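# Hang the packing tape roll on a wall peg

## Task

Pick up the packing tape roll from the top tray of the cart and put it onto the shaft of a wall peg on the wall opposite the supply shelving, so that the peg's tip pokes out through the roll's hole. Then release the roll and back the robot away. The roll must stay on the peg by itself once the robot has let go, and the robot must not fall over or be left leaning.

## Robot and tools

ROBOT. A Hello Robot Stretch 4 with one arm: an omni-wheel base, a lift that slides up a mast, a single arm that telescopes forward, a three-joint wrist (yaw, pitch, roll) and a two-finger gripper. It stands about 1.6 m tall; the base rim lies within 0.23 m of the base origin.

FRAMES. Base frame: origin on the floor below the base centre, x ahead, y to the left, z up. hand_pose is reported in this frame for a point between the open fingertips; with all wrist joints at 0 its axes line up with the base frame. Its printed position may be slightly wrong. The odometry frame is where the base frame was when the scene began.

execute_actions. Argument "actions": a list holding one action, or empty (empty just returns state and pictures). An action may contain:
- "base": exactly one relative move, counted from the base position in the latest reported state. {"translate_m": d} drives straight, forward positive, d from -2 to 2 metres. {"strafe_m": d} slides sideways, left positive, -2 to 2 metres. {"rotate_rad": d} spins in place, counter-clockwise (left) positive, -3.2 to 3.2 radians.
- "joints": absolute targets, keyed by joint name: lift_m 0 to 1.2 (metres); arm_m 0 to 0.55 (metres of extension); wrist_yaw_rad -1.134 to 4.276 (0 points ahead, positive turns left, about 3.14 is stowed; past 3.4 the arm may block it); wrist_pitch_rad -1.117 to 4.259 (0 level, 1.57 pointing down); wrist_roll_rad -1.117 to 4.259 (0 keeps fingers side by side at equal height; positive turns clockwise viewed from behind the gripper); gripper_m -0.038 to 0.141 (fingertip gap in metres; negative means the fingers press together). A target outside a joint's range is clipped and reported; any other bad value or unknown key rejects the whole call.
- "pace": "slow", "default", "fast" or "max". Base top speeds are 0.1/0.3/0.4/0.6 m/s and 1/2/3/4 rad/s; with the lift above 0.2 they are reduced further, to 0.3 m/s and 1 rad/s at full height.
- "contact_limits": {"arm_m": value} from 0 (gentlest) to 0.75 (firmest), 0.5 if omitted; the arm stops when it pushes harder than this.
- {"end_of_arm": "enable_torque"}, sent alone, re-powers wrist or gripper motors that shut off; they then hold their current angle.
All motions in one action begin together. Anything you leave out may still be driving toward an earlier target. "cameras": list of head_camera, head_left_camera, head_right_camera, wrist_camera or "all"; omitted or null gives all, [] gives none. If a result reports a stop, further motion calls in the same reply are skipped.

wait: "seconds" 0 to 10; commands nothing new and returns state and pictures.
zoom_image: "camera" plus "region" [x0, y0, x1, y1] in pixels of that camera's latest full image, top-left origin, at most 504 by 504.
finished_scene: "scene", the current scene's number; ends it for good and reports success. Only call it once the roll hangs on the peg unaided and the robot has moved off.

CAMERAS. head_camera sits atop the mast pointing forward and downward (rotate the base to look around). head_left_camera and head_right_camera are fisheyes beside it, tilted further down, showing the base and arm. wrist_camera looks along the fingers, fingertips near the bottom of the frame.

RESULT LINES. joint_positions: current joint values. base_status and joint_status: "done", "off_target" (resting short and possibly still pushing), "contact_stop_at_<key>" (blocked; that part goes slack), "limit_stop_at_<name>" (e.g. tilt, own_body), "time_out", "torque_fault". After a stop the old target is dropped. on_its_own: things you did not command this call; "held at" is a held target, not a position. lidar_m: 12 rough ranges in metres, 30-degree sectors starting straight ahead and going counter-clockwise (4th left, 7th behind, 10th right); "-" is nothing seen or closer than 0.25 m; it misses glass, thin legs and much behind. wrist_depth_mm: 7x7 grid of median depths, 100 to 2000 mm. base_odometry: wheel-based, heading -3.142 to 3.142, left positive. If turned_by_wheels and turned_by_imu differ by over about 0.1 rad, the base slipped or struck something. base_tilt in degrees, forward and right positive, with a fixed bias up to about 1.5. motor_effort: percent of maximum, positive toward larger joint values, peak in brackets; noisy. A gripper_m effort change at targets of 0 or more indicates a firm grip; the gripper reading itself does not prove a hold.

GRIPPING. Command a gap smaller than the object; squeezing harder pulls it toward the wrist, opening pushes it out.

AVOID. Tipping: do not drive or turn carrying over 1 kg with arm_m above 0.2, especially at fast paces, and avoid sustained pushes with the gripper high. Beyond 6 degrees of lean, lift, arm and wheels go slack. Pressing the gripper into things can shut off a wrist motor. Tilting the gripper up (pitch below -0.2) while rolled (below -0.4 or above 4) risks self-collision stops. A good opening unfold is lift_m 0.4 with wrist_yaw_rad 0. Fingertips pressed on a surface can jam; raise the lift. Avoid drops, slams and hard hits; loose items may occasionally get nudged.

Each tool is called after ">>>" as name([rows], argument=value, ...), one row to a line, values as JSON.

## Session

I'll start by looking at the current state and all camera images.

>>> execute_actions(actions=[])

Scene clock: 0.00 s.
base_odometry: x=+0.000 y=+0.000 heading=+0.000 (m, m, rad; odometry frame)
turned_by_wheels: +0.000 (rad since the last result)
turned_by_imu: +0.000 (rad since the last result)
base_tilt: forward=+0.2 right=+0.2 (deg)
lidar_m: 1.97 2.51 2.82 1.83 2.21 1.92 1.64 1.60 1.97 1.56 1.23 1.34
base_status: not commanded
joint_positions: lift_m=+0.129 arm_m=-0.002 wrist_yaw_rad=+3.049 wrist_pitch_rad=-0.018 wrist_roll_rad=+0.016 gripper_m=+0.057
joint_status: not commanded
motor_effort: lift_m=+20 arm_m=+0 wrist_yaw_rad=+1 wrist_pitch_rad=-6 wrist_roll_rad=+2 gripper_m=-3 wheel_0=+0 wheel_1=+0 wheel_2=+0 (%)
hand_pose: x=-0.1098 y=+0.1138 z=+0.3128 quat_wxyz=(+0.046, +0.009, +0.008, +0.999) (m; base frame)
wrist_depth_mm: 140 168 - - - - 1983 / 107 143 - - - - 1863 / 110 143 - - - - - / 120 144 - - - 1921 1863 / 1499 1863 - - - 1863 1756 / 1336 1336 200 1255 200 1118 1060 / 891 831 842 111 820 723 759
pictures: head_camera, head_left_camera, head_right_camera, wrist_camera
Images, in order (width x height): head_camera 420x560, head_left_camera 420x672, head_right_camera 420x672, wrist_camera 616x392.

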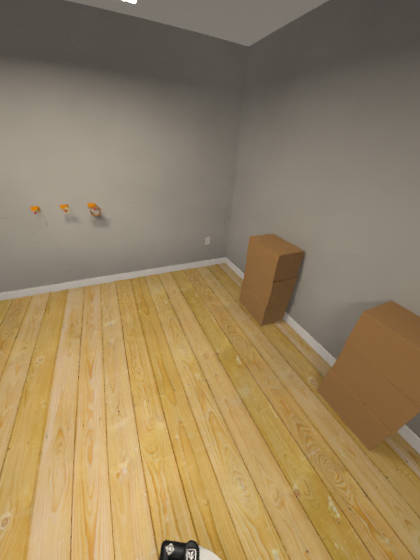

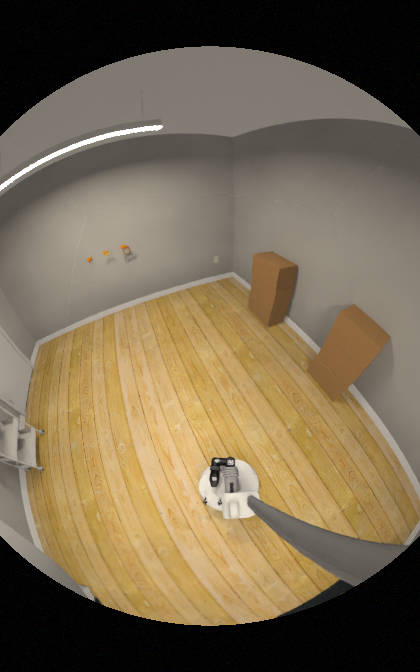

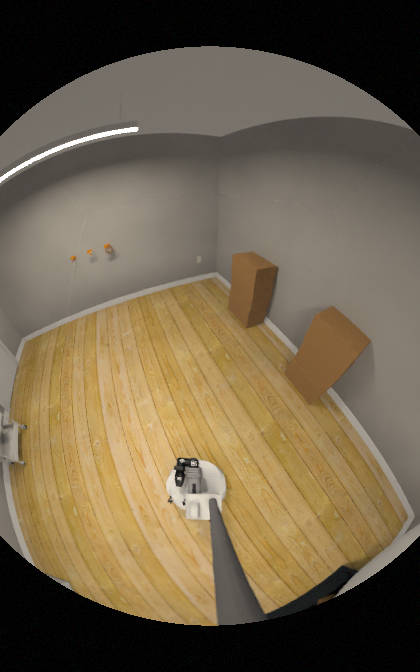

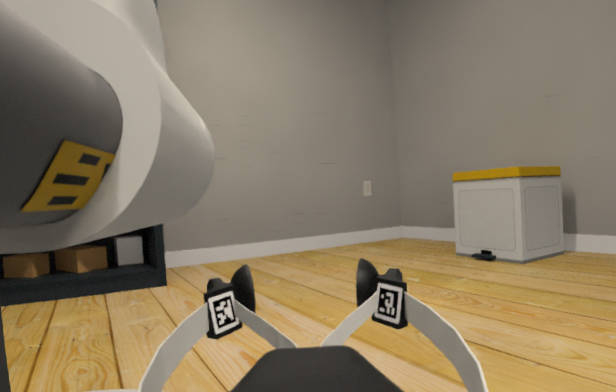

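>>> zoom_image(camera="head_camera", region=[10, 180, 130, 240])

>>> zoom_image(camera="head_left_camera", region=[0, 320, 120, 500])

Region (10, 180, 130, 240) of head_camera's 420x560 image, scaled by 4.200, with more detail than that image has.

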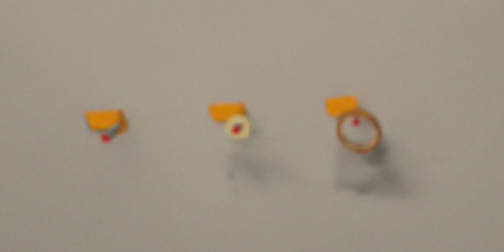

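Region (0, 320, 120, 500) of head_left_camera's 420x672 image, scaled by 2.800, with more detail than that image has.

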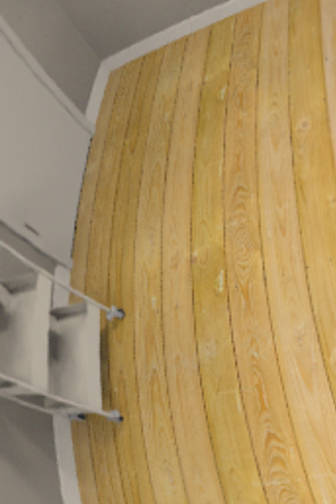

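>>> execute_actions([
  {"base": {"rotate_rad": 1.5}, "joints": {"lift_m": 0.4, "wrist_yaw_rad": 0}},
])

Scene clock: 8.83 s.
base_odometry: x=+0.000 y=+0.000 heading=+1.500 (m, m, rad; odometry frame)
turned_by_wheels: +1.500 (rad since the last result)
turned_by_imu: +1.513 (rad since the last result)
base_tilt: forward=+0.2 right=+0.2 (deg)
lidar_m: 1.84 2.20 1.87 2.15 1.58 1.66 1.58 1.21 1.28 1.82 2.50 2.76
base_status: done
joint_positions: lift_m=+0.400 arm_m=-0.002 wrist_yaw_rad=+0.001 wrist_pitch_rad=-0.018 wrist_roll_rad=+0.016 gripper_m=+0.057
joint_status: all done
motor_effort: lift_m=+22(23) arm_m=+0(0) wrist_yaw_rad=-1(7) wrist_pitch_rad=-6(4) wrist_roll_rad=+0(1) gripper_m=-2(2) wheel_0=+0(7) wheel_1=+0(4) wheel_2=+1(6) (%)
hand_pose: x=+0.4578 y=-0.0873 z=+0.5831 quat_wxyz=(+1.000, +0.008, -0.009, +0.000) (m; base frame)
wrist_depth_mm: 1661 1863 - - - - - / 1756 1863 - - - - - / 1756 1921 - - - - - / 1756 1863 - - - - - / 1708 1921 - - - - - / 1661 1863 201 - 200 1921 1756 / 1537 1430 1430 111 1336 1255 1366
pictures: head_camera, head_left_camera, head_right_camera, wrist_camera
Images, in order (width x height): head_camera 420x560, head_left_camera 420x672, head_right_camera 420x672, wrist_camera 616x392.

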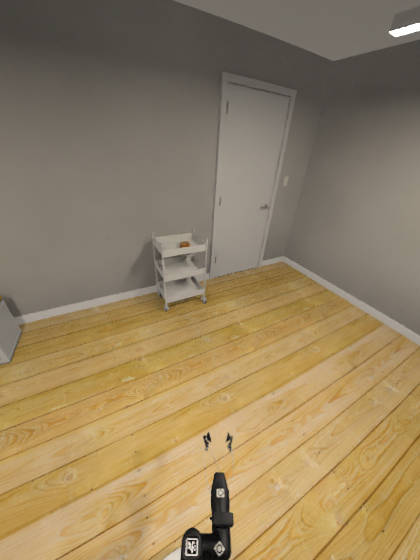

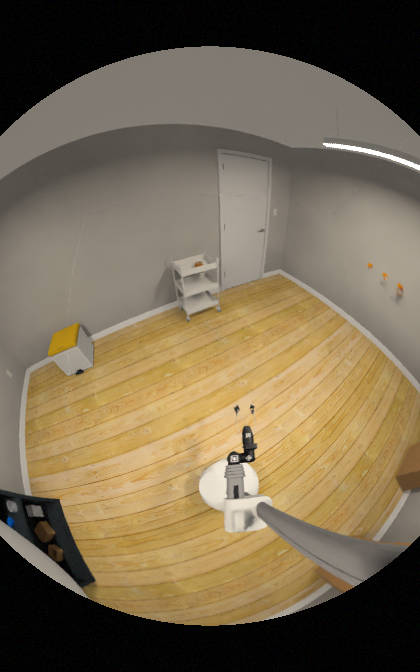

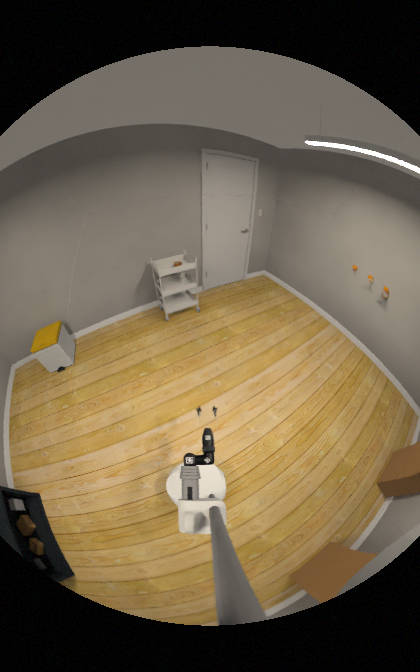

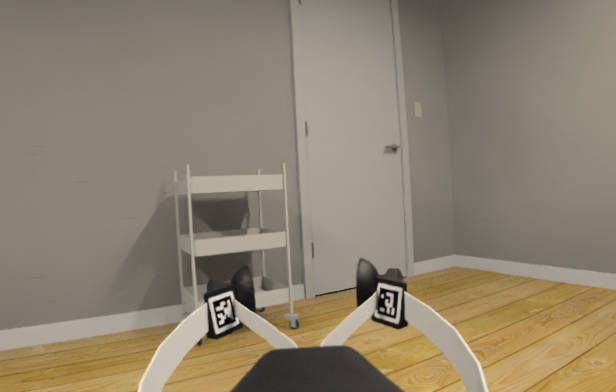

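>>> zoom_image(camera="head_camera", region=[140, 220, 220, 320])

Region (140, 220, 220, 320) of head_camera's 420x560 image, scaled by 5.040, with more detail than that image has; it fills the left 403 columns of this view, and the rest is white.

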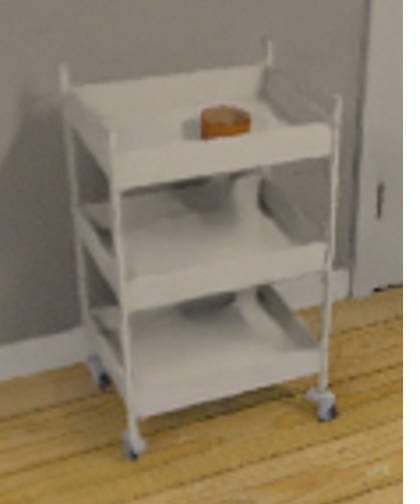

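>>> execute_actions([
  {"base": {"rotate_rad": 0.13}, "joints": {"gripper_m": 0.141}},
], cameras=["head_camera"])

>>> execute_actions([
  {"base": {"translate_m": 1.1}, "joints": {"lift_m": 0.9, "wrist_pitch_rad": 0.6}, "pace": "fast"},
])

Scene clock: 74.03 s.
base_odometry: x=+0.000 y=+0.000 heading=+1.630 (m, m, rad; odometry frame)
turned_by_wheels: +0.130 (rad since the last result)
turned_by_imu: +0.132 (rad since the last result)
base_tilt: forward=+0.2 right=+0.2 (deg)
lidar_m: 1.87 1.99 1.90 1.60 1.57 1.92 1.55 1.23 1.70 2.14 2.49 2.73
base_status: done
joint_positions: lift_m=+0.400 arm_m=-0.002 wrist_yaw_rad=+0.000 wrist_pitch_rad=-0.018 wrist_roll_rad=+0.016 gripper_m=+0.141
joint_status: all done
motor_effort: lift_m=+22(21) arm_m=+0(0) wrist_yaw_rad=+1(0) wrist_pitch_rad=-6(5) wrist_roll_rad=+3(2) gripper_m=+1(4) wheel_0=+1(4) wheel_1=+1(2) wheel_2=+2(5) (%)
hand_pose: x=+0.4578 y=-0.0873 z=+0.5831 quat_wxyz=(+1.000, +0.008, -0.009, +0.000) (m; base frame)
wrist_depth_mm: 1756 1921 - - - - - / 1756 1808 - - - - - / 1708 1863 - - - - - / 1708 1863 - - - - - / 1708 1863 - - - - - / 1756 216 1863 1756 1708 1661 1863 / 1576 1464 1576 111 1397 1308 1336
pictures: head_camera
Images, in order (width x height): head_camera 420x560.

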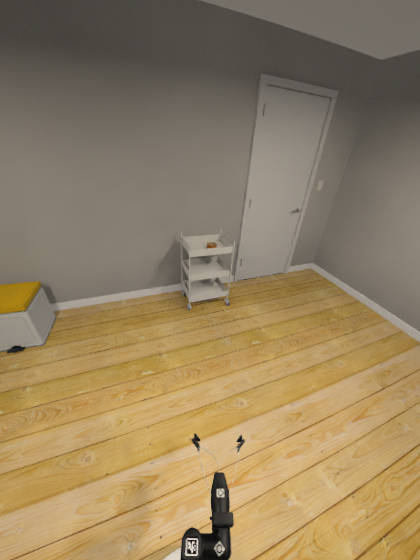

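Scene clock: 78.17 s.
base_odometry: x=-0.065 y=+1.098 heading=+1.630 (m, m, rad; odometry frame)
turned_by_wheels: +0.000 (rad since the last result)
turned_by_imu: -0.002 (rad since the last result)
base_tilt: forward=+0.2 right=+0.3 (deg)
lidar_m: 0.75 1.15 1.27 1.37 2.11 2.22 2.30 2.24 2.47 2.25 2.23 0.95
base_status: done
joint_positions: lift_m=+0.900 arm_m=-0.002 wrist_yaw_rad=+0.000 wrist_pitch_rad=+0.602 wrist_roll_rad=+0.016 gripper_m=+0.141
joint_status: all done
motor_effort: lift_m=+22(21) arm_m=+0(0) wrist_yaw_rad=+1(1) wrist_pitch_rad=-6(7) wrist_roll_rad=+1(2) gripper_m=+0(0) wheel_0=+0(5) wheel_1=+0(3) wheel_2=-1(11) (%)
hand_pose: x=+0.4072 y=-0.0874 z=+0.9147 quat_wxyz=(+0.955, +0.008, +0.296, -0.002) (m; base frame)
wrist_depth_mm: 788 854 917 1025 1118 1205 1366 / 831 917 991 1060 1205 1336 1537 / 904 946 931 904 1308 1464 1756 / 960 1042 691 1060 1499 1708 1808 / 1042 1138 991 976 1499 1537 1464 / 1182 216 820 1138 1098 1229 1255 / 1182 1160 1078 110 1138 1138 1160
pictures: head_camera, head_left_camera, head_right_camera, wrist_camera
Images, in order (width x height): head_camera 420x560, head_left_camera 420x672, head_right_camera 420x672, wrist_camera 616x392.

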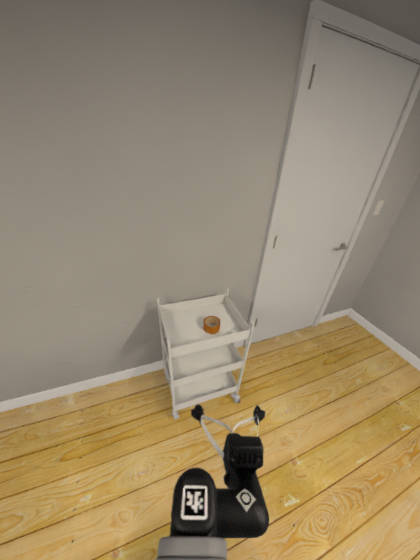

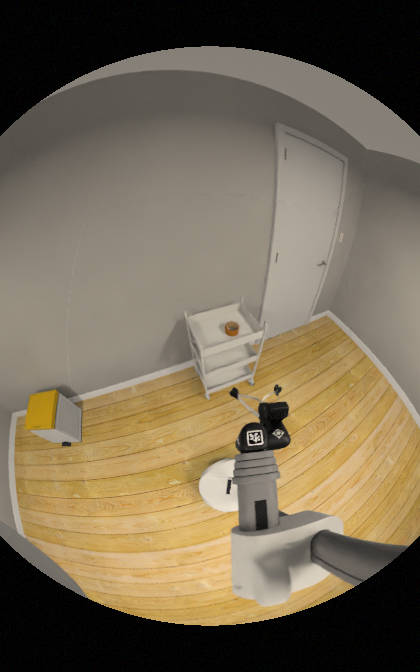

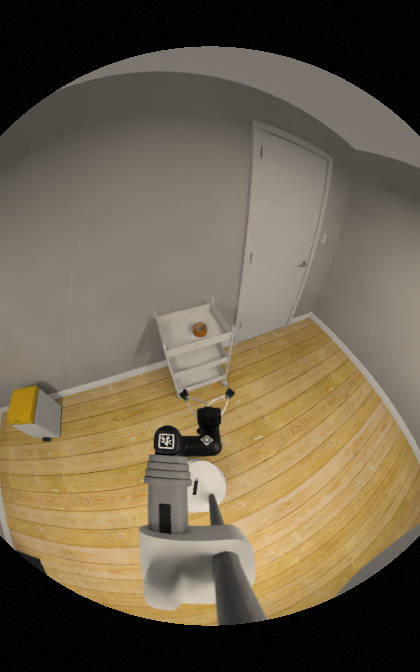

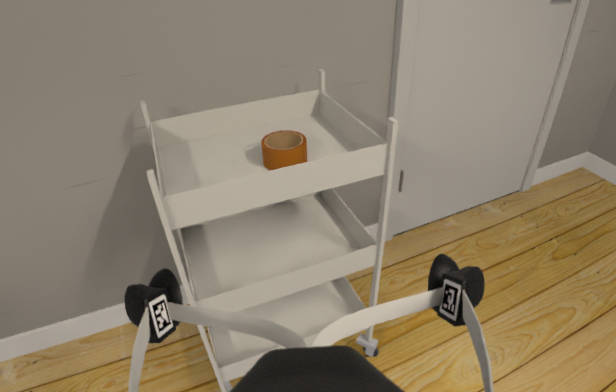

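>>> execute_actions([
  {"base": {"translate_m": 0.38}, "joints": {"lift_m": 0.97, "wrist_pitch_rad": 1.57, "arm_m": 0.3}},
])

Scene clock: 104.77 s.
base_odometry: x=-0.088 y=+1.477 heading=+1.630 (m, m, rad; odometry frame)
turned_by_wheels: +0.000 (rad since the last result)
turned_by_imu: +0.000 (rad since the last result)
base_tilt: forward=+0.2 right=+0.2 (deg)
lidar_m: 0.39 0.38 0.90 1.38 2.61 2.39 2.63 2.59 2.64 2.10 2.08 0.51
base_status: done
joint_positions: lift_m=+0.970 arm_m=+0.299 wrist_yaw_rad=+0.000 wrist_pitch_rad=+1.570 wrist_roll_rad=+0.016 gripper_m=+0.141
joint_status: all done
motor_effort: lift_m=+21(22) arm_m=+6(8) wrist_yaw_rad=+1(2) wrist_pitch_rad=+0(1) wrist_roll_rad=+0(0) gripper_m=+0(3) wheel_0=+0(4) wheel_1=+0(3) wheel_2=+0(9) (%)
hand_pose: x=+0.4701 y=-0.0874 z=+0.8595 quat_wxyz=(+0.707, +0.006, +0.707, -0.006) (m; base frame)
wrist_depth_mm: 413 418 418 418 421 1098 1078 / 415 415 421 418 421 1098 1078 / 418 418 415 421 424 1098 1098 / 421 421 421 424 424 1118 1118 / 397 424 424 1098 1098 1118 1098 / 1060 216 1098 1098 1118 1098 1118 / 359 1078 878 111 1118 1138 1098
pictures: head_camera, head_left_camera, head_right_camera, wrist_camera
Images, in order (width x height): head_camera 420x560, head_left_camera 420x672, head_right_camera 420x672, wrist_camera 616x392.

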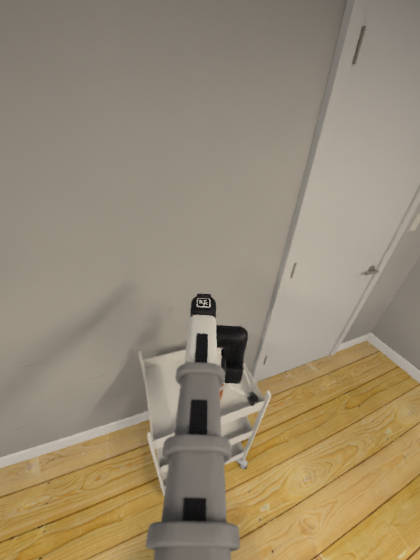

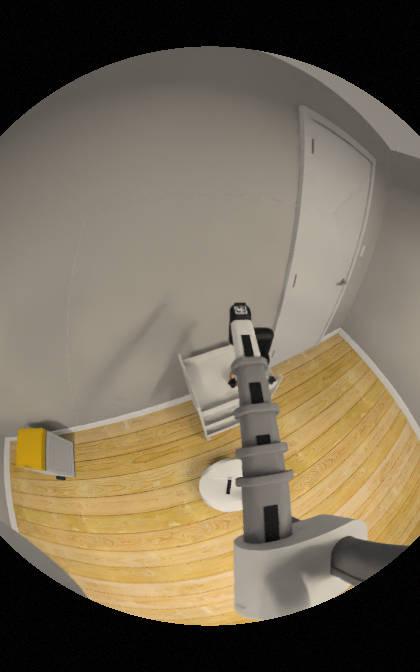

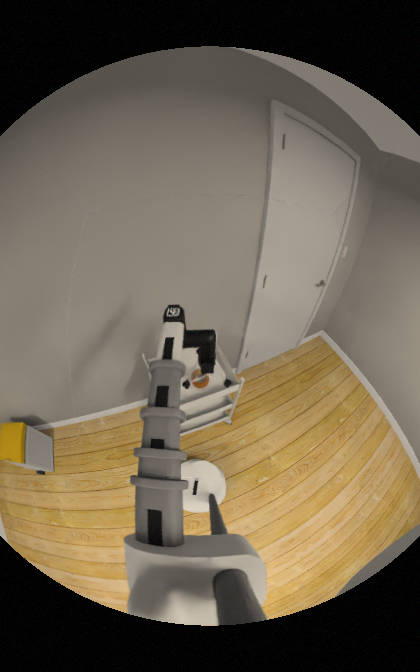

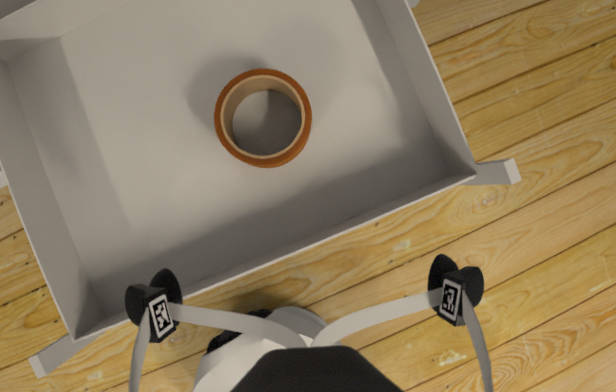

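>>> execute_actions([
  {"base": {"strafe_m": 0.04}, "joints": {"lift_m": 0.92, "arm_m": 0.42}},
], cameras=["wrist_camera", "head_right_camera"])

Scene clock: 124.57 s.
base_odometry: x=-0.128 y=+1.475 heading=+1.630 (m, m, rad; odometry frame)
turned_by_wheels: +0.000 (rad since the last result)
turned_by_imu: +0.001 (rad since the last result)
base_tilt: forward=+0.2 right=+0.2 (deg)
lidar_m: 0.37 0.37 0.90 1.35 2.56 2.37 2.62 2.62 2.70 2.13 2.06 0.43
base_status: done
joint_positions: lift_m=+0.920 arm_m=+0.419 wrist_yaw_rad=+0.000 wrist_pitch_rad=+1.570 wrist_roll_rad=+0.016 gripper_m=+0.141
joint_status: all done
motor_effort: lift_m=+17(20) arm_m=+6(6) wrist_yaw_rad=+1(1) wrist_pitch_rad=+1(3) wrist_roll_rad=+0(1) gripper_m=-1(0) wheel_0=+2(8) wheel_1=-2(7) wheel_2=-1(1) (%)
hand_pose: x=+0.5901 y=-0.0874 z=+0.8099 quat_wxyz=(+0.707, +0.006, +0.707, -0.006) (m; base frame)
wrist_depth_mm: 382 439 338 373 370 1042 1042 / 445 349 368 373 373 1025 1042 / 364 370 373 373 377 375 1060 / 370 368 370 370 375 375 1078 / 373 373 373 373 377 377 1060 / 355 215 375 377 377 327 1042 / 342 375 375 111 345 1060 1060
pictures: head_right_camera, wrist_camera
Images, in order (width x height): head_right_camera 420x672, wrist_camera 616x392.

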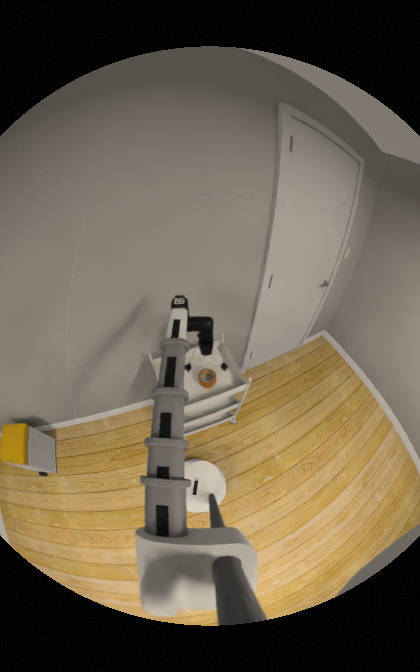

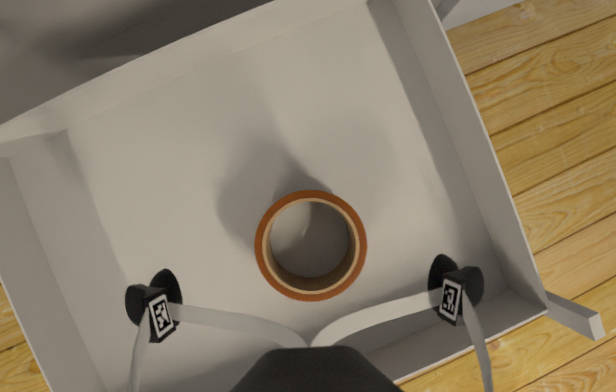

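>>> zoom_image(camera="wrist_camera", region=[110, 170, 510, 392])

Region (110, 170, 510, 392) of wrist_camera's 616x392 image, scaled by 1.260.

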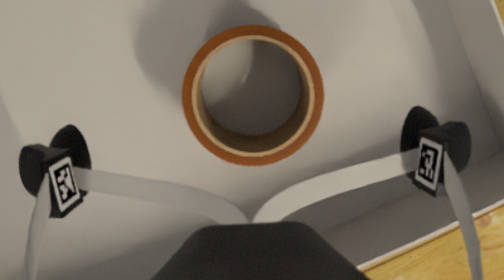

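>>> execute_actions([
  {"joints": {"lift_m": 0.85, "arm_m": 0.43}},
], cameras=["wrist_camera", "head_right_camera", "head_left_camera"])

Scene clock: 139.33 s.
base_odometry: x=-0.128 y=+1.475 heading=+1.630 (m, m, rad; odometry frame)
turned_by_wheels: +0.000 (rad since the last result)
turned_by_imu: +0.001 (rad since the last result)
base_tilt: forward=+0.2 right=+0.2 (deg)
lidar_m: 0.38 0.39 0.88 1.33 2.58 2.35 2.66 2.61 2.69 2.16 2.10 0.49
base_status: not commanded
joint_positions: lift_m=+0.850 arm_m=+0.429 wrist_yaw_rad=+0.000 wrist_pitch_rad=+1.570 wrist_roll_rad=+0.016 gripper_m=+0.141
joint_status: all done
motor_effort: lift_m=+17(14) arm_m=+6(7) wrist_yaw_rad=+1(1) wrist_pitch_rad=-2(0) wrist_roll_rad=+0(1) gripper_m=-2(0) wheel_0=+1(1) wheel_1=-2(2) wheel_2=+0(0) (%)
hand_pose: x=+0.6000 y=-0.0874 z=+0.7399 quat_wxyz=(+0.707, +0.006, +0.707, -0.006) (m; base frame)
wrist_depth_mm: 364 254 294 301 301 286 991 / 264 298 300 301 304 283 976 / 298 298 298 301 303 304 976 / 298 300 300 301 303 307 277 / 300 301 301 306 306 306 282 / 300 216 303 289 262 309 300 / 301 303 304 110 307 298 270
pictures: head_left_camera, head_right_camera, wrist_camera
Images, in order (width x height): head_left_camera 420x672, head_right_camera 420x672, wrist_camera 616x392.

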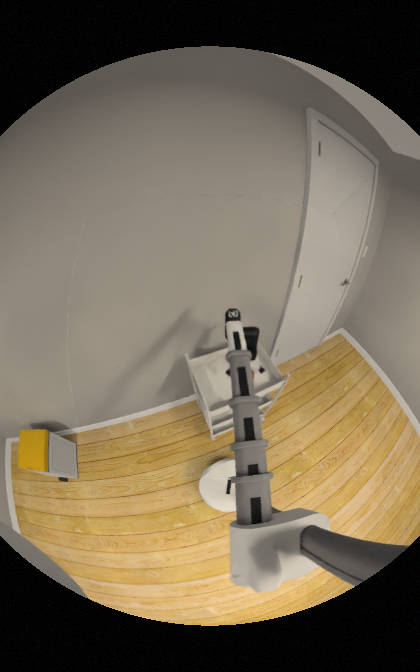

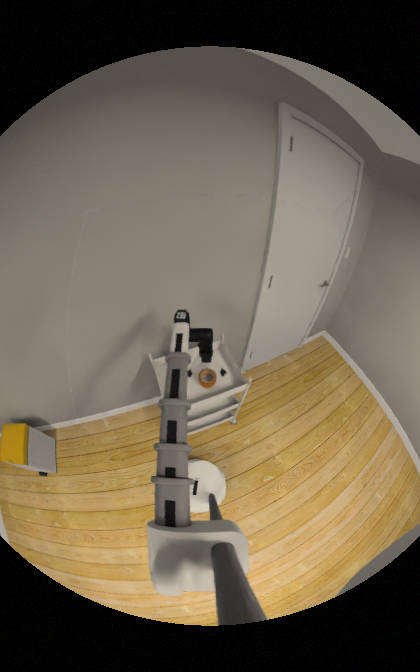

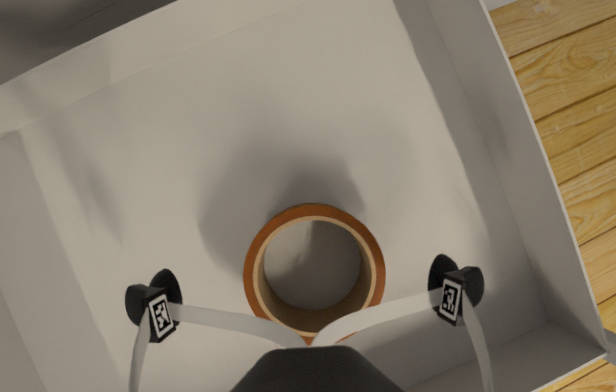

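>>> execute_actions([
  {"base": {"strafe_m": -0.008}, "joints": {"lift_m": 0.82}, "pace": "slow"},
], cameras=["wrist_camera", "head_right_camera"])

Scene clock: 149.53 s.
base_odometry: x=-0.120 y=+1.476 heading=+1.630 (m, m, rad; odometry frame)
turned_by_wheels: +0.000 (rad since the last result)
turned_by_imu: +0.001 (rad since the last result)
base_tilt: forward=+0.2 right=+0.2 (deg)
lidar_m: 0.35 0.39 0.91 1.36 2.58 2.33 2.66 2.62 2.66 2.12 2.07 0.47
base_status: done
joint_positions: lift_m=+0.820 arm_m=+0.429 wrist_yaw_rad=+0.000 wrist_pitch_rad=+1.570 wrist_roll_rad=+0.016 gripper_m=+0.141
joint_status: all done
motor_effort: lift_m=+16(15) arm_m=+6(7) wrist_yaw_rad=+1(1) wrist_pitch_rad=+1(2) wrist_roll_rad=+1(1) gripper_m=+0(1) wheel_0=-1(7) wheel_1=+0(2) wheel_2=+0(2) (%)
hand_pose: x=+0.6000 y=-0.0874 z=+0.7100 quat_wxyz=(+0.707, +0.006, +0.707, -0.006) (m; base frame)
wrist_depth_mm: 214 244 270 271 271 242 946 / 264 270 270 270 274 258 946 / 267 270 271 270 274 273 235 / 268 271 272 272 274 276 242 / 270 271 272 272 276 276 264 / 271 215 252 274 239 276 278 / 271 272 274 111 278 278 266
pictures: head_right_camera, wrist_camera
Images, in order (width x height): head_right_camera 420x672, wrist_camera 616x392.

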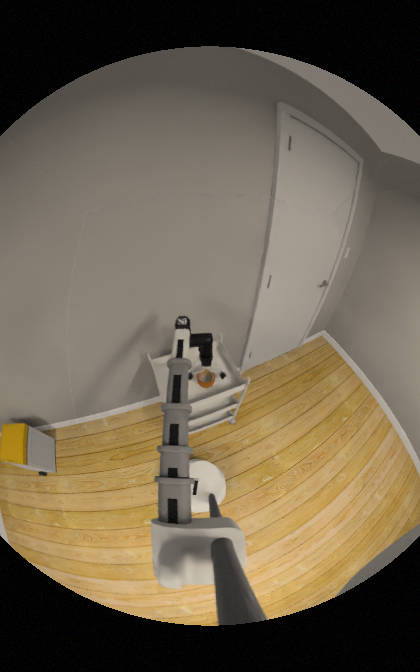

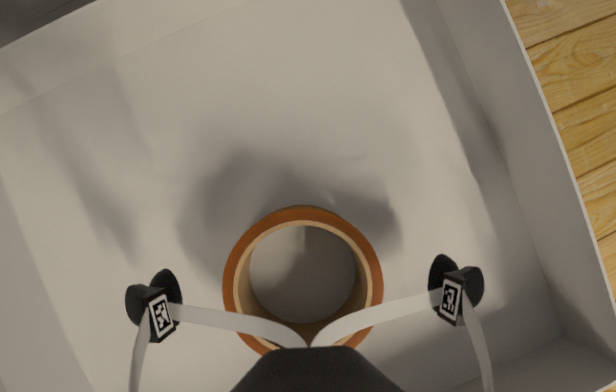

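>>> zoom_image(camera="head_right_camera", region=[170, 330, 250, 410])

Region (170, 330, 250, 410) of head_right_camera's 420x672 image, scaled by 6.300, with more detail than that image has.

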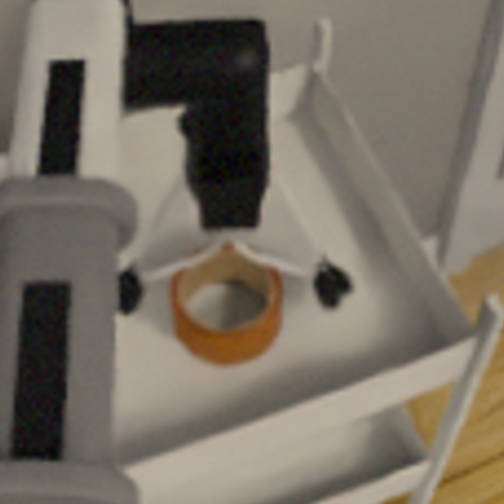

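>>> execute_actions([
  {"joints": {"lift_m": 0.80, "gripper_m": 0.115}, "pace": "slow"},
], cameras=["wrist_camera", "head_right_camera"])

>>> zoom_image(camera="head_right_camera", region=[170, 330, 250, 410])

Scene clock: 161.53 s.
base_odometry: x=-0.120 y=+1.476 heading=+1.630 (m, m, rad; odometry frame)
turned_by_wheels: +0.000 (rad since the last result)
turned_by_imu: +0.001 (rad since the last result)
base_tilt: forward=+0.3 right=+0.2 (deg)
lidar_m: 0.39 0.36 0.91 1.34 2.59 2.37 2.64 2.62 2.68 2.13 2.08 0.48
base_status: not commanded
joint_positions: lift_m=+0.800 arm_m=+0.429 wrist_yaw_rad=+0.000 wrist_pitch_rad=+1.570 wrist_roll_rad=+0.016 gripper_m=+0.115
joint_status: all done
motor_effort: lift_m=+17(12) arm_m=+6(7) wrist_yaw_rad=+1(2) wrist_pitch_rad=+1(1) wrist_roll_rad=+1(2) gripper_m=-1(0) wheel_0=+0(0) wheel_1=+0(0) wheel_2=+0(0) (%)
hand_pose: x=+0.6000 y=-0.0874 z=+0.6900 quat_wxyz=(+0.707, +0.006, +0.707, -0.006) (m; base frame)
wrist_depth_mm: 213 246 249 251 251 235 931 / 247 249 250 252 251 254 208 / 249 250 251 252 254 255 216 / 250 251 251 252 253 255 239 / 250 251 253 253 255 255 258 / 251 252 203 255 206 256 257 / 252 252 253 111 257 257 256
pictures: head_right_camera, wrist_camera
Images, in order (width x height): head_right_camera 420x672, wrist_camera 616x392.

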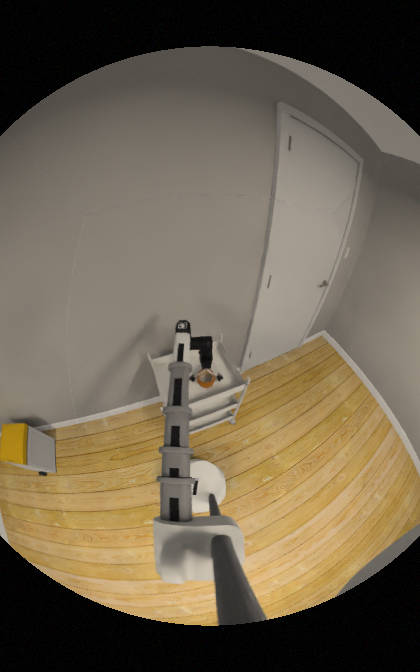

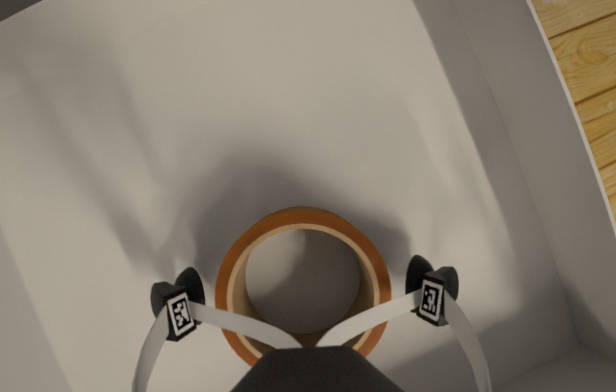

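Region (170, 330, 250, 410) of head_right_camera's 420x672 image, scaled by 6.300, with more detail than that image has.

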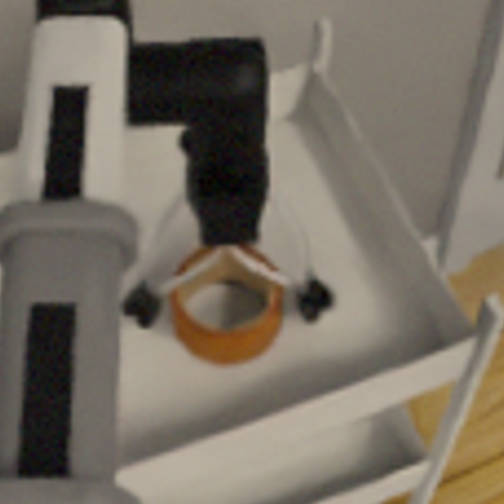

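>>> execute_actions([
  {"joints": {"gripper_m": 0.065}},
], cameras=["wrist_camera", "head_right_camera"])

>>> zoom_image(camera="head_right_camera", region=[170, 330, 250, 410])

Scene clock: 173.80 s.
base_odometry: x=-0.120 y=+1.476 heading=+1.630 (m, m, rad; odometry frame)
turned_by_wheels: +0.000 (rad since the last result)
turned_by_imu: +0.001 (rad since the last result)
base_tilt: forward=+0.2 right=+0.2 (deg)
lidar_m: 0.37 0.38 0.92 1.32 2.58 2.37 2.65 2.62 2.65 2.16 2.07 0.49
base_status: not commanded
joint_positions: lift_m=+0.800 arm_m=+0.429 wrist_yaw_rad=+0.000 wrist_pitch_rad=+1.570 wrist_roll_rad=+0.016 gripper_m=+0.065
joint_status: all done
motor_effort: lift_m=+17(17) arm_m=+6(6) wrist_yaw_rad=+1(1) wrist_pitch_rad=-1(1) wrist_roll_rad=+1(2) gripper_m=-12(11) wheel_0=+0(0) wheel_1=+0(0) wheel_2=+0(0) (%)
hand_pose: x=+0.6000 y=-0.0874 z=+0.6900 quat_wxyz=(+0.707, +0.006, +0.707, -0.006) (m; base frame)
wrist_depth_mm: 212 246 249 250 251 234 917 / 247 248 250 252 252 253 208 / 250 250 251 253 252 255 218 / 249 251 252 254 253 255 239 / 250 251 252 253 255 255 258 / 251 253 195 254 196 258 258 / 251 252 253 111 257 257 258
pictures: head_right_camera, wrist_camera
Images, in order (width x height): head_right_camera 420x672, wrist_camera 616x392.

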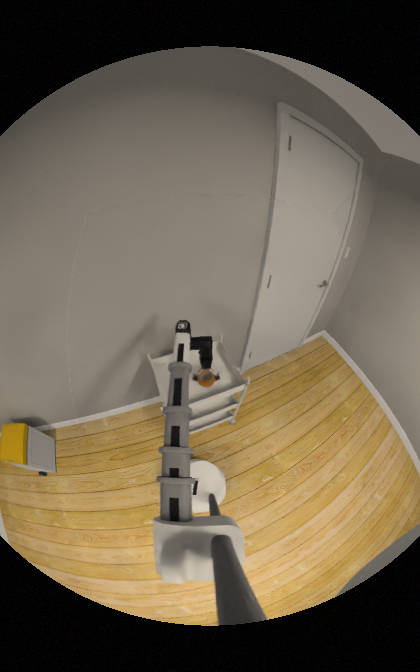

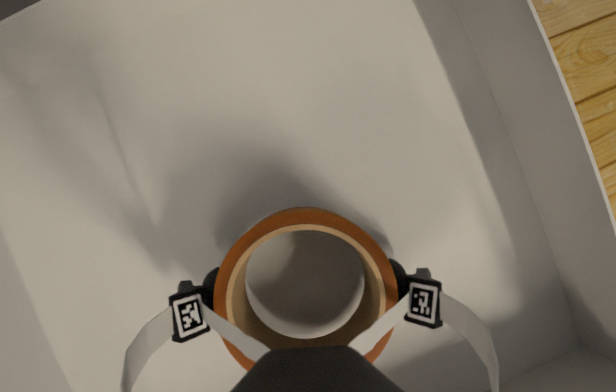

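Region (170, 330, 250, 410) of head_right_camera's 420x672 image, scaled by 6.300, with more detail than that image has.

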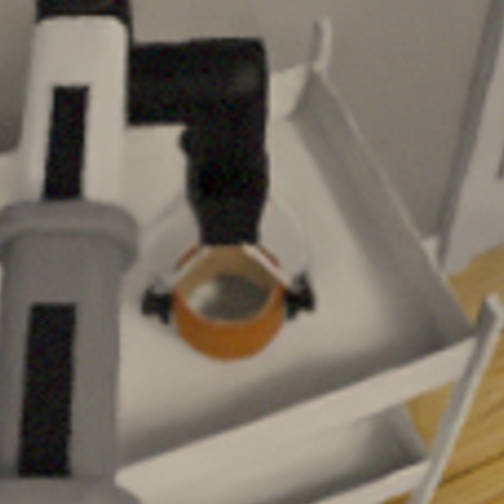

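>>> execute_actions([
  {"joints": {"lift_m": 0.92, "gripper_m": 0.05}},
], cameras=["wrist_camera", "head_right_camera"])

Scene clock: 180.57 s.
base_odometry: x=-0.120 y=+1.476 heading=+1.630 (m, m, rad; odometry frame)
turned_by_wheels: +0.000 (rad since the last result)
turned_by_imu: +0.001 (rad since the last result)
base_tilt: forward=+0.2 right=+0.2 (deg)
lidar_m: 0.38 0.37 0.90 1.33 2.58 2.39 2.64 2.63 2.65 2.16 2.07 0.50
base_status: not commanded
joint_positions: lift_m=+0.920 arm_m=+0.429 wrist_yaw_rad=+0.000 wrist_pitch_rad=+1.570 wrist_roll_rad=+0.016 gripper_m=+0.050
joint_status: all done
motor_effort: lift_m=+22(22) arm_m=+6(7) wrist_yaw_rad=+1(2) wrist_pitch_rad=-1(1) wrist_roll_rad=-1(1) gripper_m=-13(13) wheel_0=+0(0) wheel_1=+0(0) wheel_2=+0(0) (%)
hand_pose: x=+0.6000 y=-0.0874 z=+0.8095 quat_wxyz=(+0.707, +0.006, +0.707, -0.006) (m; base frame)
wrist_depth_mm: 373 433 349 370 370 1025 1042 / 442 357 366 368 373 1042 1060 / 368 368 370 373 373 1042 1060 / 368 368 370 373 375 375 1042 / 368 375 370 370 375 375 1060 / 368 373 195 375 193 338 1060 / 347 373 373 111 334 1042 1042
pictures: head_right_camera, wrist_camera
Images, in order (width x height): head_right_camera 420x672, wrist_camera 616x392.

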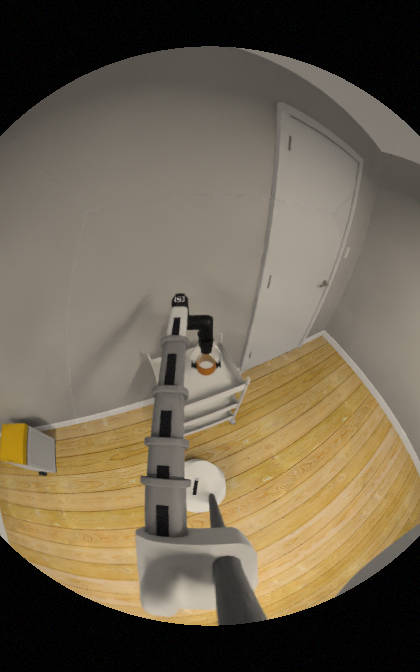

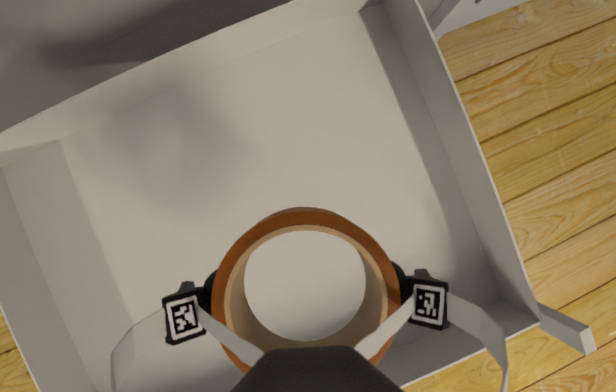

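>>> execute_actions([
  {"joints": {"arm_m": 0.05}, "pace": "fast"},
], cameras=["wrist_camera"])

>>> execute_actions([
  {"base": {"rotate_rad": -1.55}, "joints": {"lift_m": 0.8, "arm_m": 0.0}},
])

Scene clock: 225.37 s.
base_odometry: x=-0.120 y=+1.476 heading=+1.630 (m, m, rad; odometry frame)
turned_by_wheels: +0.000 (rad since the last result)
turned_by_imu: +0.001 (rad since the last result)
base_tilt: forward=+0.2 right=+0.2 (deg)
lidar_m: 0.38 0.36 0.90 1.32 2.58 2.36 2.64 2.62 2.68 2.14 2.04 0.49
base_status: not commanded
joint_positions: lift_m=+0.920 arm_m=+0.051 wrist_yaw_rad=+0.000 wrist_pitch_rad=+1.570 wrist_roll_rad=+0.016 gripper_m=+0.050
joint_status: all done
motor_effort: lift_m=+23(22) arm_m=-6(6) wrist_yaw_rad=+1(2) wrist_pitch_rad=+1(0) wrist_roll_rad=+1(2) gripper_m=-17(15) wheel_0=-1(0) wheel_1=+0(0) wheel_2=+0(0) (%)
hand_pose: x=+0.2222 y=-0.0874 z=+0.8095 quat_wxyz=(+0.707, +0.006, +0.707, -0.006) (m; base frame)
wrist_depth_mm: 364 368 359 634 640 1042 1042 / 325 459 640 904 1060 1042 1042 / 1025 1008 960 1025 1042 1060 1078 / 1008 1008 1042 1042 1060 1060 1060 / 1025 1025 831 842 1078 1042 1060 / 1060 1042 194 831 193 1042 1078 / 1025 1042 820 111 1060 1078 1060
pictures: wrist_camera
Images, in order (width x height): wrist_camera 616x392.

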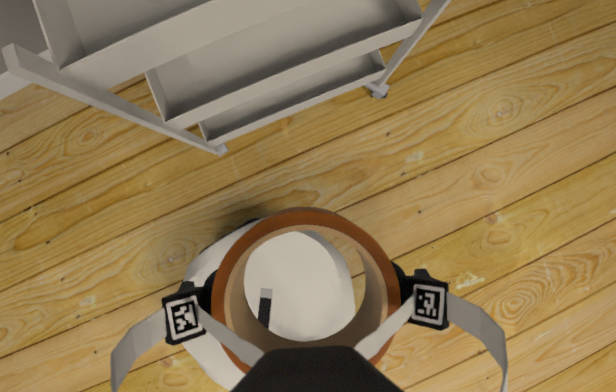

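Scene clock: 227.50 s.
base_odometry: x=-0.120 y=+1.476 heading=+0.080 (m, m, rad; odometry frame)
turned_by_wheels: -1.550 (rad since the last result)
turned_by_imu: -1.562 (rad since the last result)
base_tilt: forward=+0.2 right=+0.3 (deg)
lidar_m: 2.15 1.96 0.47 0.39 0.39 0.94 1.34 2.51 2.38 2.62 2.61 2.62
base_status: done
joint_positions: lift_m=+0.800 arm_m=+0.001 wrist_yaw_rad=+0.000 wrist_pitch_rad=+1.570 wrist_roll_rad=+0.016 gripper_m=+0.050
joint_status: all done
motor_effort: lift_m=+17(19) arm_m=-6(6) wrist_yaw_rad=+1(2) wrist_pitch_rad=+2(3) wrist_roll_rad=+1(1) gripper_m=-15(16) wheel_0=-1(2) wheel_1=-1(10) wheel_2=+0(7) (%)
hand_pose: x=+0.1723 y=-0.0874 z=+0.6899 quat_wxyz=(+0.707, +0.006, +0.707, -0.006) (m; base frame)
wrist_depth_mm: 904 904 917 904 931 917 917 / 904 904 917 917 917 931 946 / 904 917 917 931 931 931 904 / 917 904 904 931 931 931 917 / 904 904 707 707 931 946 917 / 778 931 194 715 193 917 946 / 778 891 707 111 931 931 931
pictures: head_camera, head_left_camera, head_right_camera, wrist_camera
Images, in order (width x height): head_camera 420x560, head_left_camera 420x672, head_right_camera 420x672, wrist_camera 616x392.

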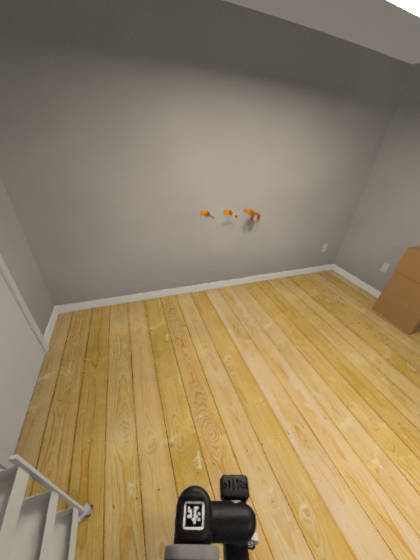

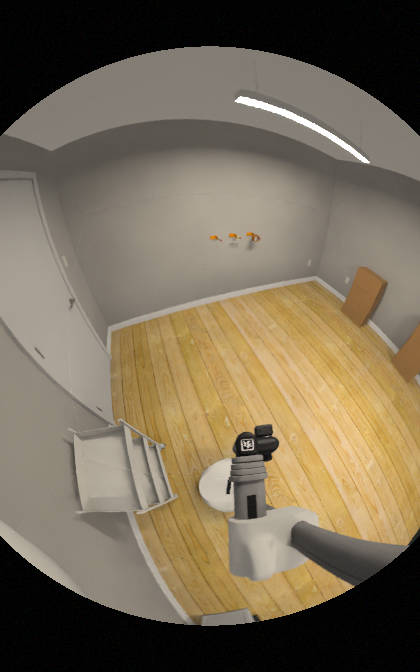

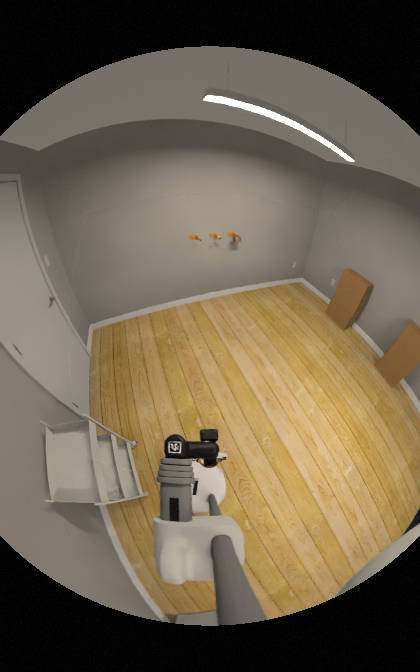

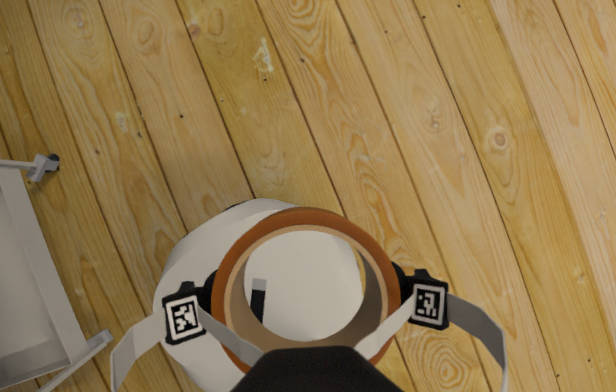

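>>> zoom_image(camera="head_camera", region=[190, 190, 280, 240])

Region (190, 190, 280, 240) of head_camera's 420x560 image, scaled by 5.600, with more detail than that image has.

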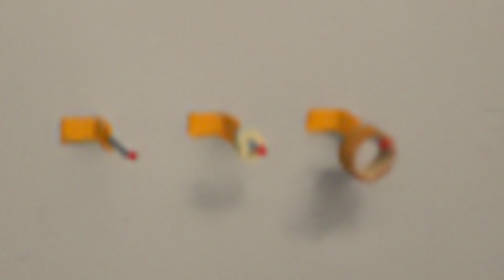

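>>> execute_actions([
  {"base": {"translate_m": 1.4}, "joints": {"wrist_pitch_rad": 0.0}, "pace": "fast"},
])

Scene clock: 247.73 s.
base_odometry: x=+1.276 y=+1.587 heading=+0.080 (m, m, rad; odometry frame)
turned_by_wheels: +0.000 (rad since the last result)
turned_by_imu: -0.003 (rad since the last result)
base_tilt: forward=+0.2 right=+0.3 (deg)
lidar_m: 0.75 0.81 0.93 1.23 1.27 1.19 1.52 3.47 2.62 2.14 2.02 0.86
base_status: done
joint_positions: lift_m=+0.800 arm_m=+0.001 wrist_yaw_rad=+0.000 wrist_pitch_rad=+0.003 wrist_roll_rad=+0.016 gripper_m=+0.050
joint_status: all done
motor_effort: lift_m=+17(17) arm_m=-6(6) wrist_yaw_rad=+1(2) wrist_pitch_rad=-6(15) wrist_roll_rad=+0(1) gripper_m=-18(16) wheel_0=+0(5) wheel_1=-1(6) wheel_2=+0(9) (%)
hand_pose: x=+0.4604 y=-0.0874 z=+0.9774 quat_wxyz=(+1.000, +0.008, +0.002, +0.000) (m; base frame)
wrist_depth_mm: 549 597 647 691 778 854 946 / 554 597 640 707 759 866 946 / 554 591 640 691 768 854 960 / 549 591 634 691 759 842 976 / 549 591 634 683 691 854 976 / 554 585 195 707 193 866 946 / 554 580 627 111 778 866 960
pictures: head_camera, head_left_camera, head_right_camera, wrist_camera
Images, in order (width x height): head_camera 420x560, head_left_camera 420x672, head_right_camera 420x672, wrist_camera 616x392.

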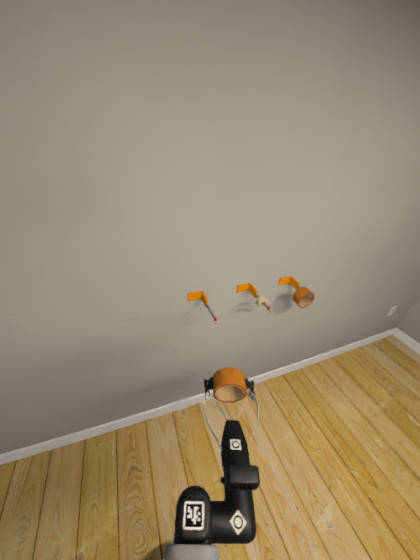

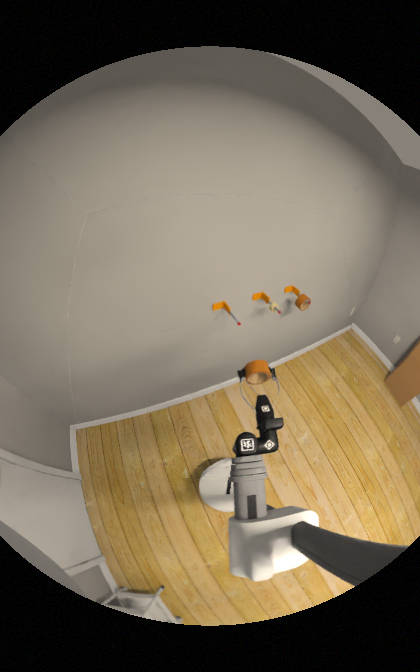

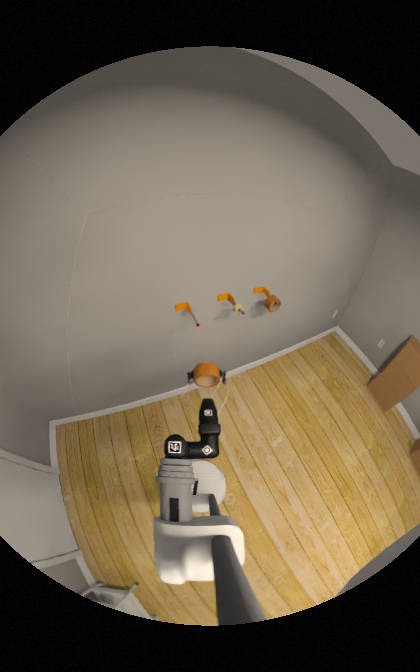

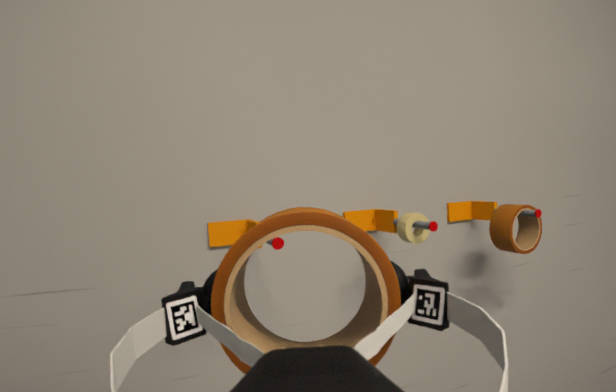

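>>> zoom_image(camera="head_camera", region=[170, 260, 330, 420])

Region (170, 260, 330, 420) of head_camera's 420x560 image, scaled by 3.150, with more detail than that image has.

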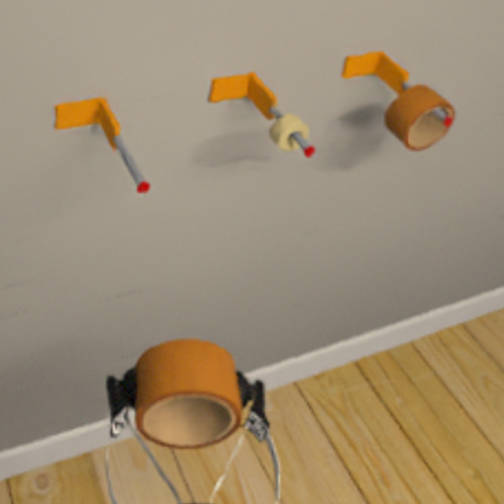

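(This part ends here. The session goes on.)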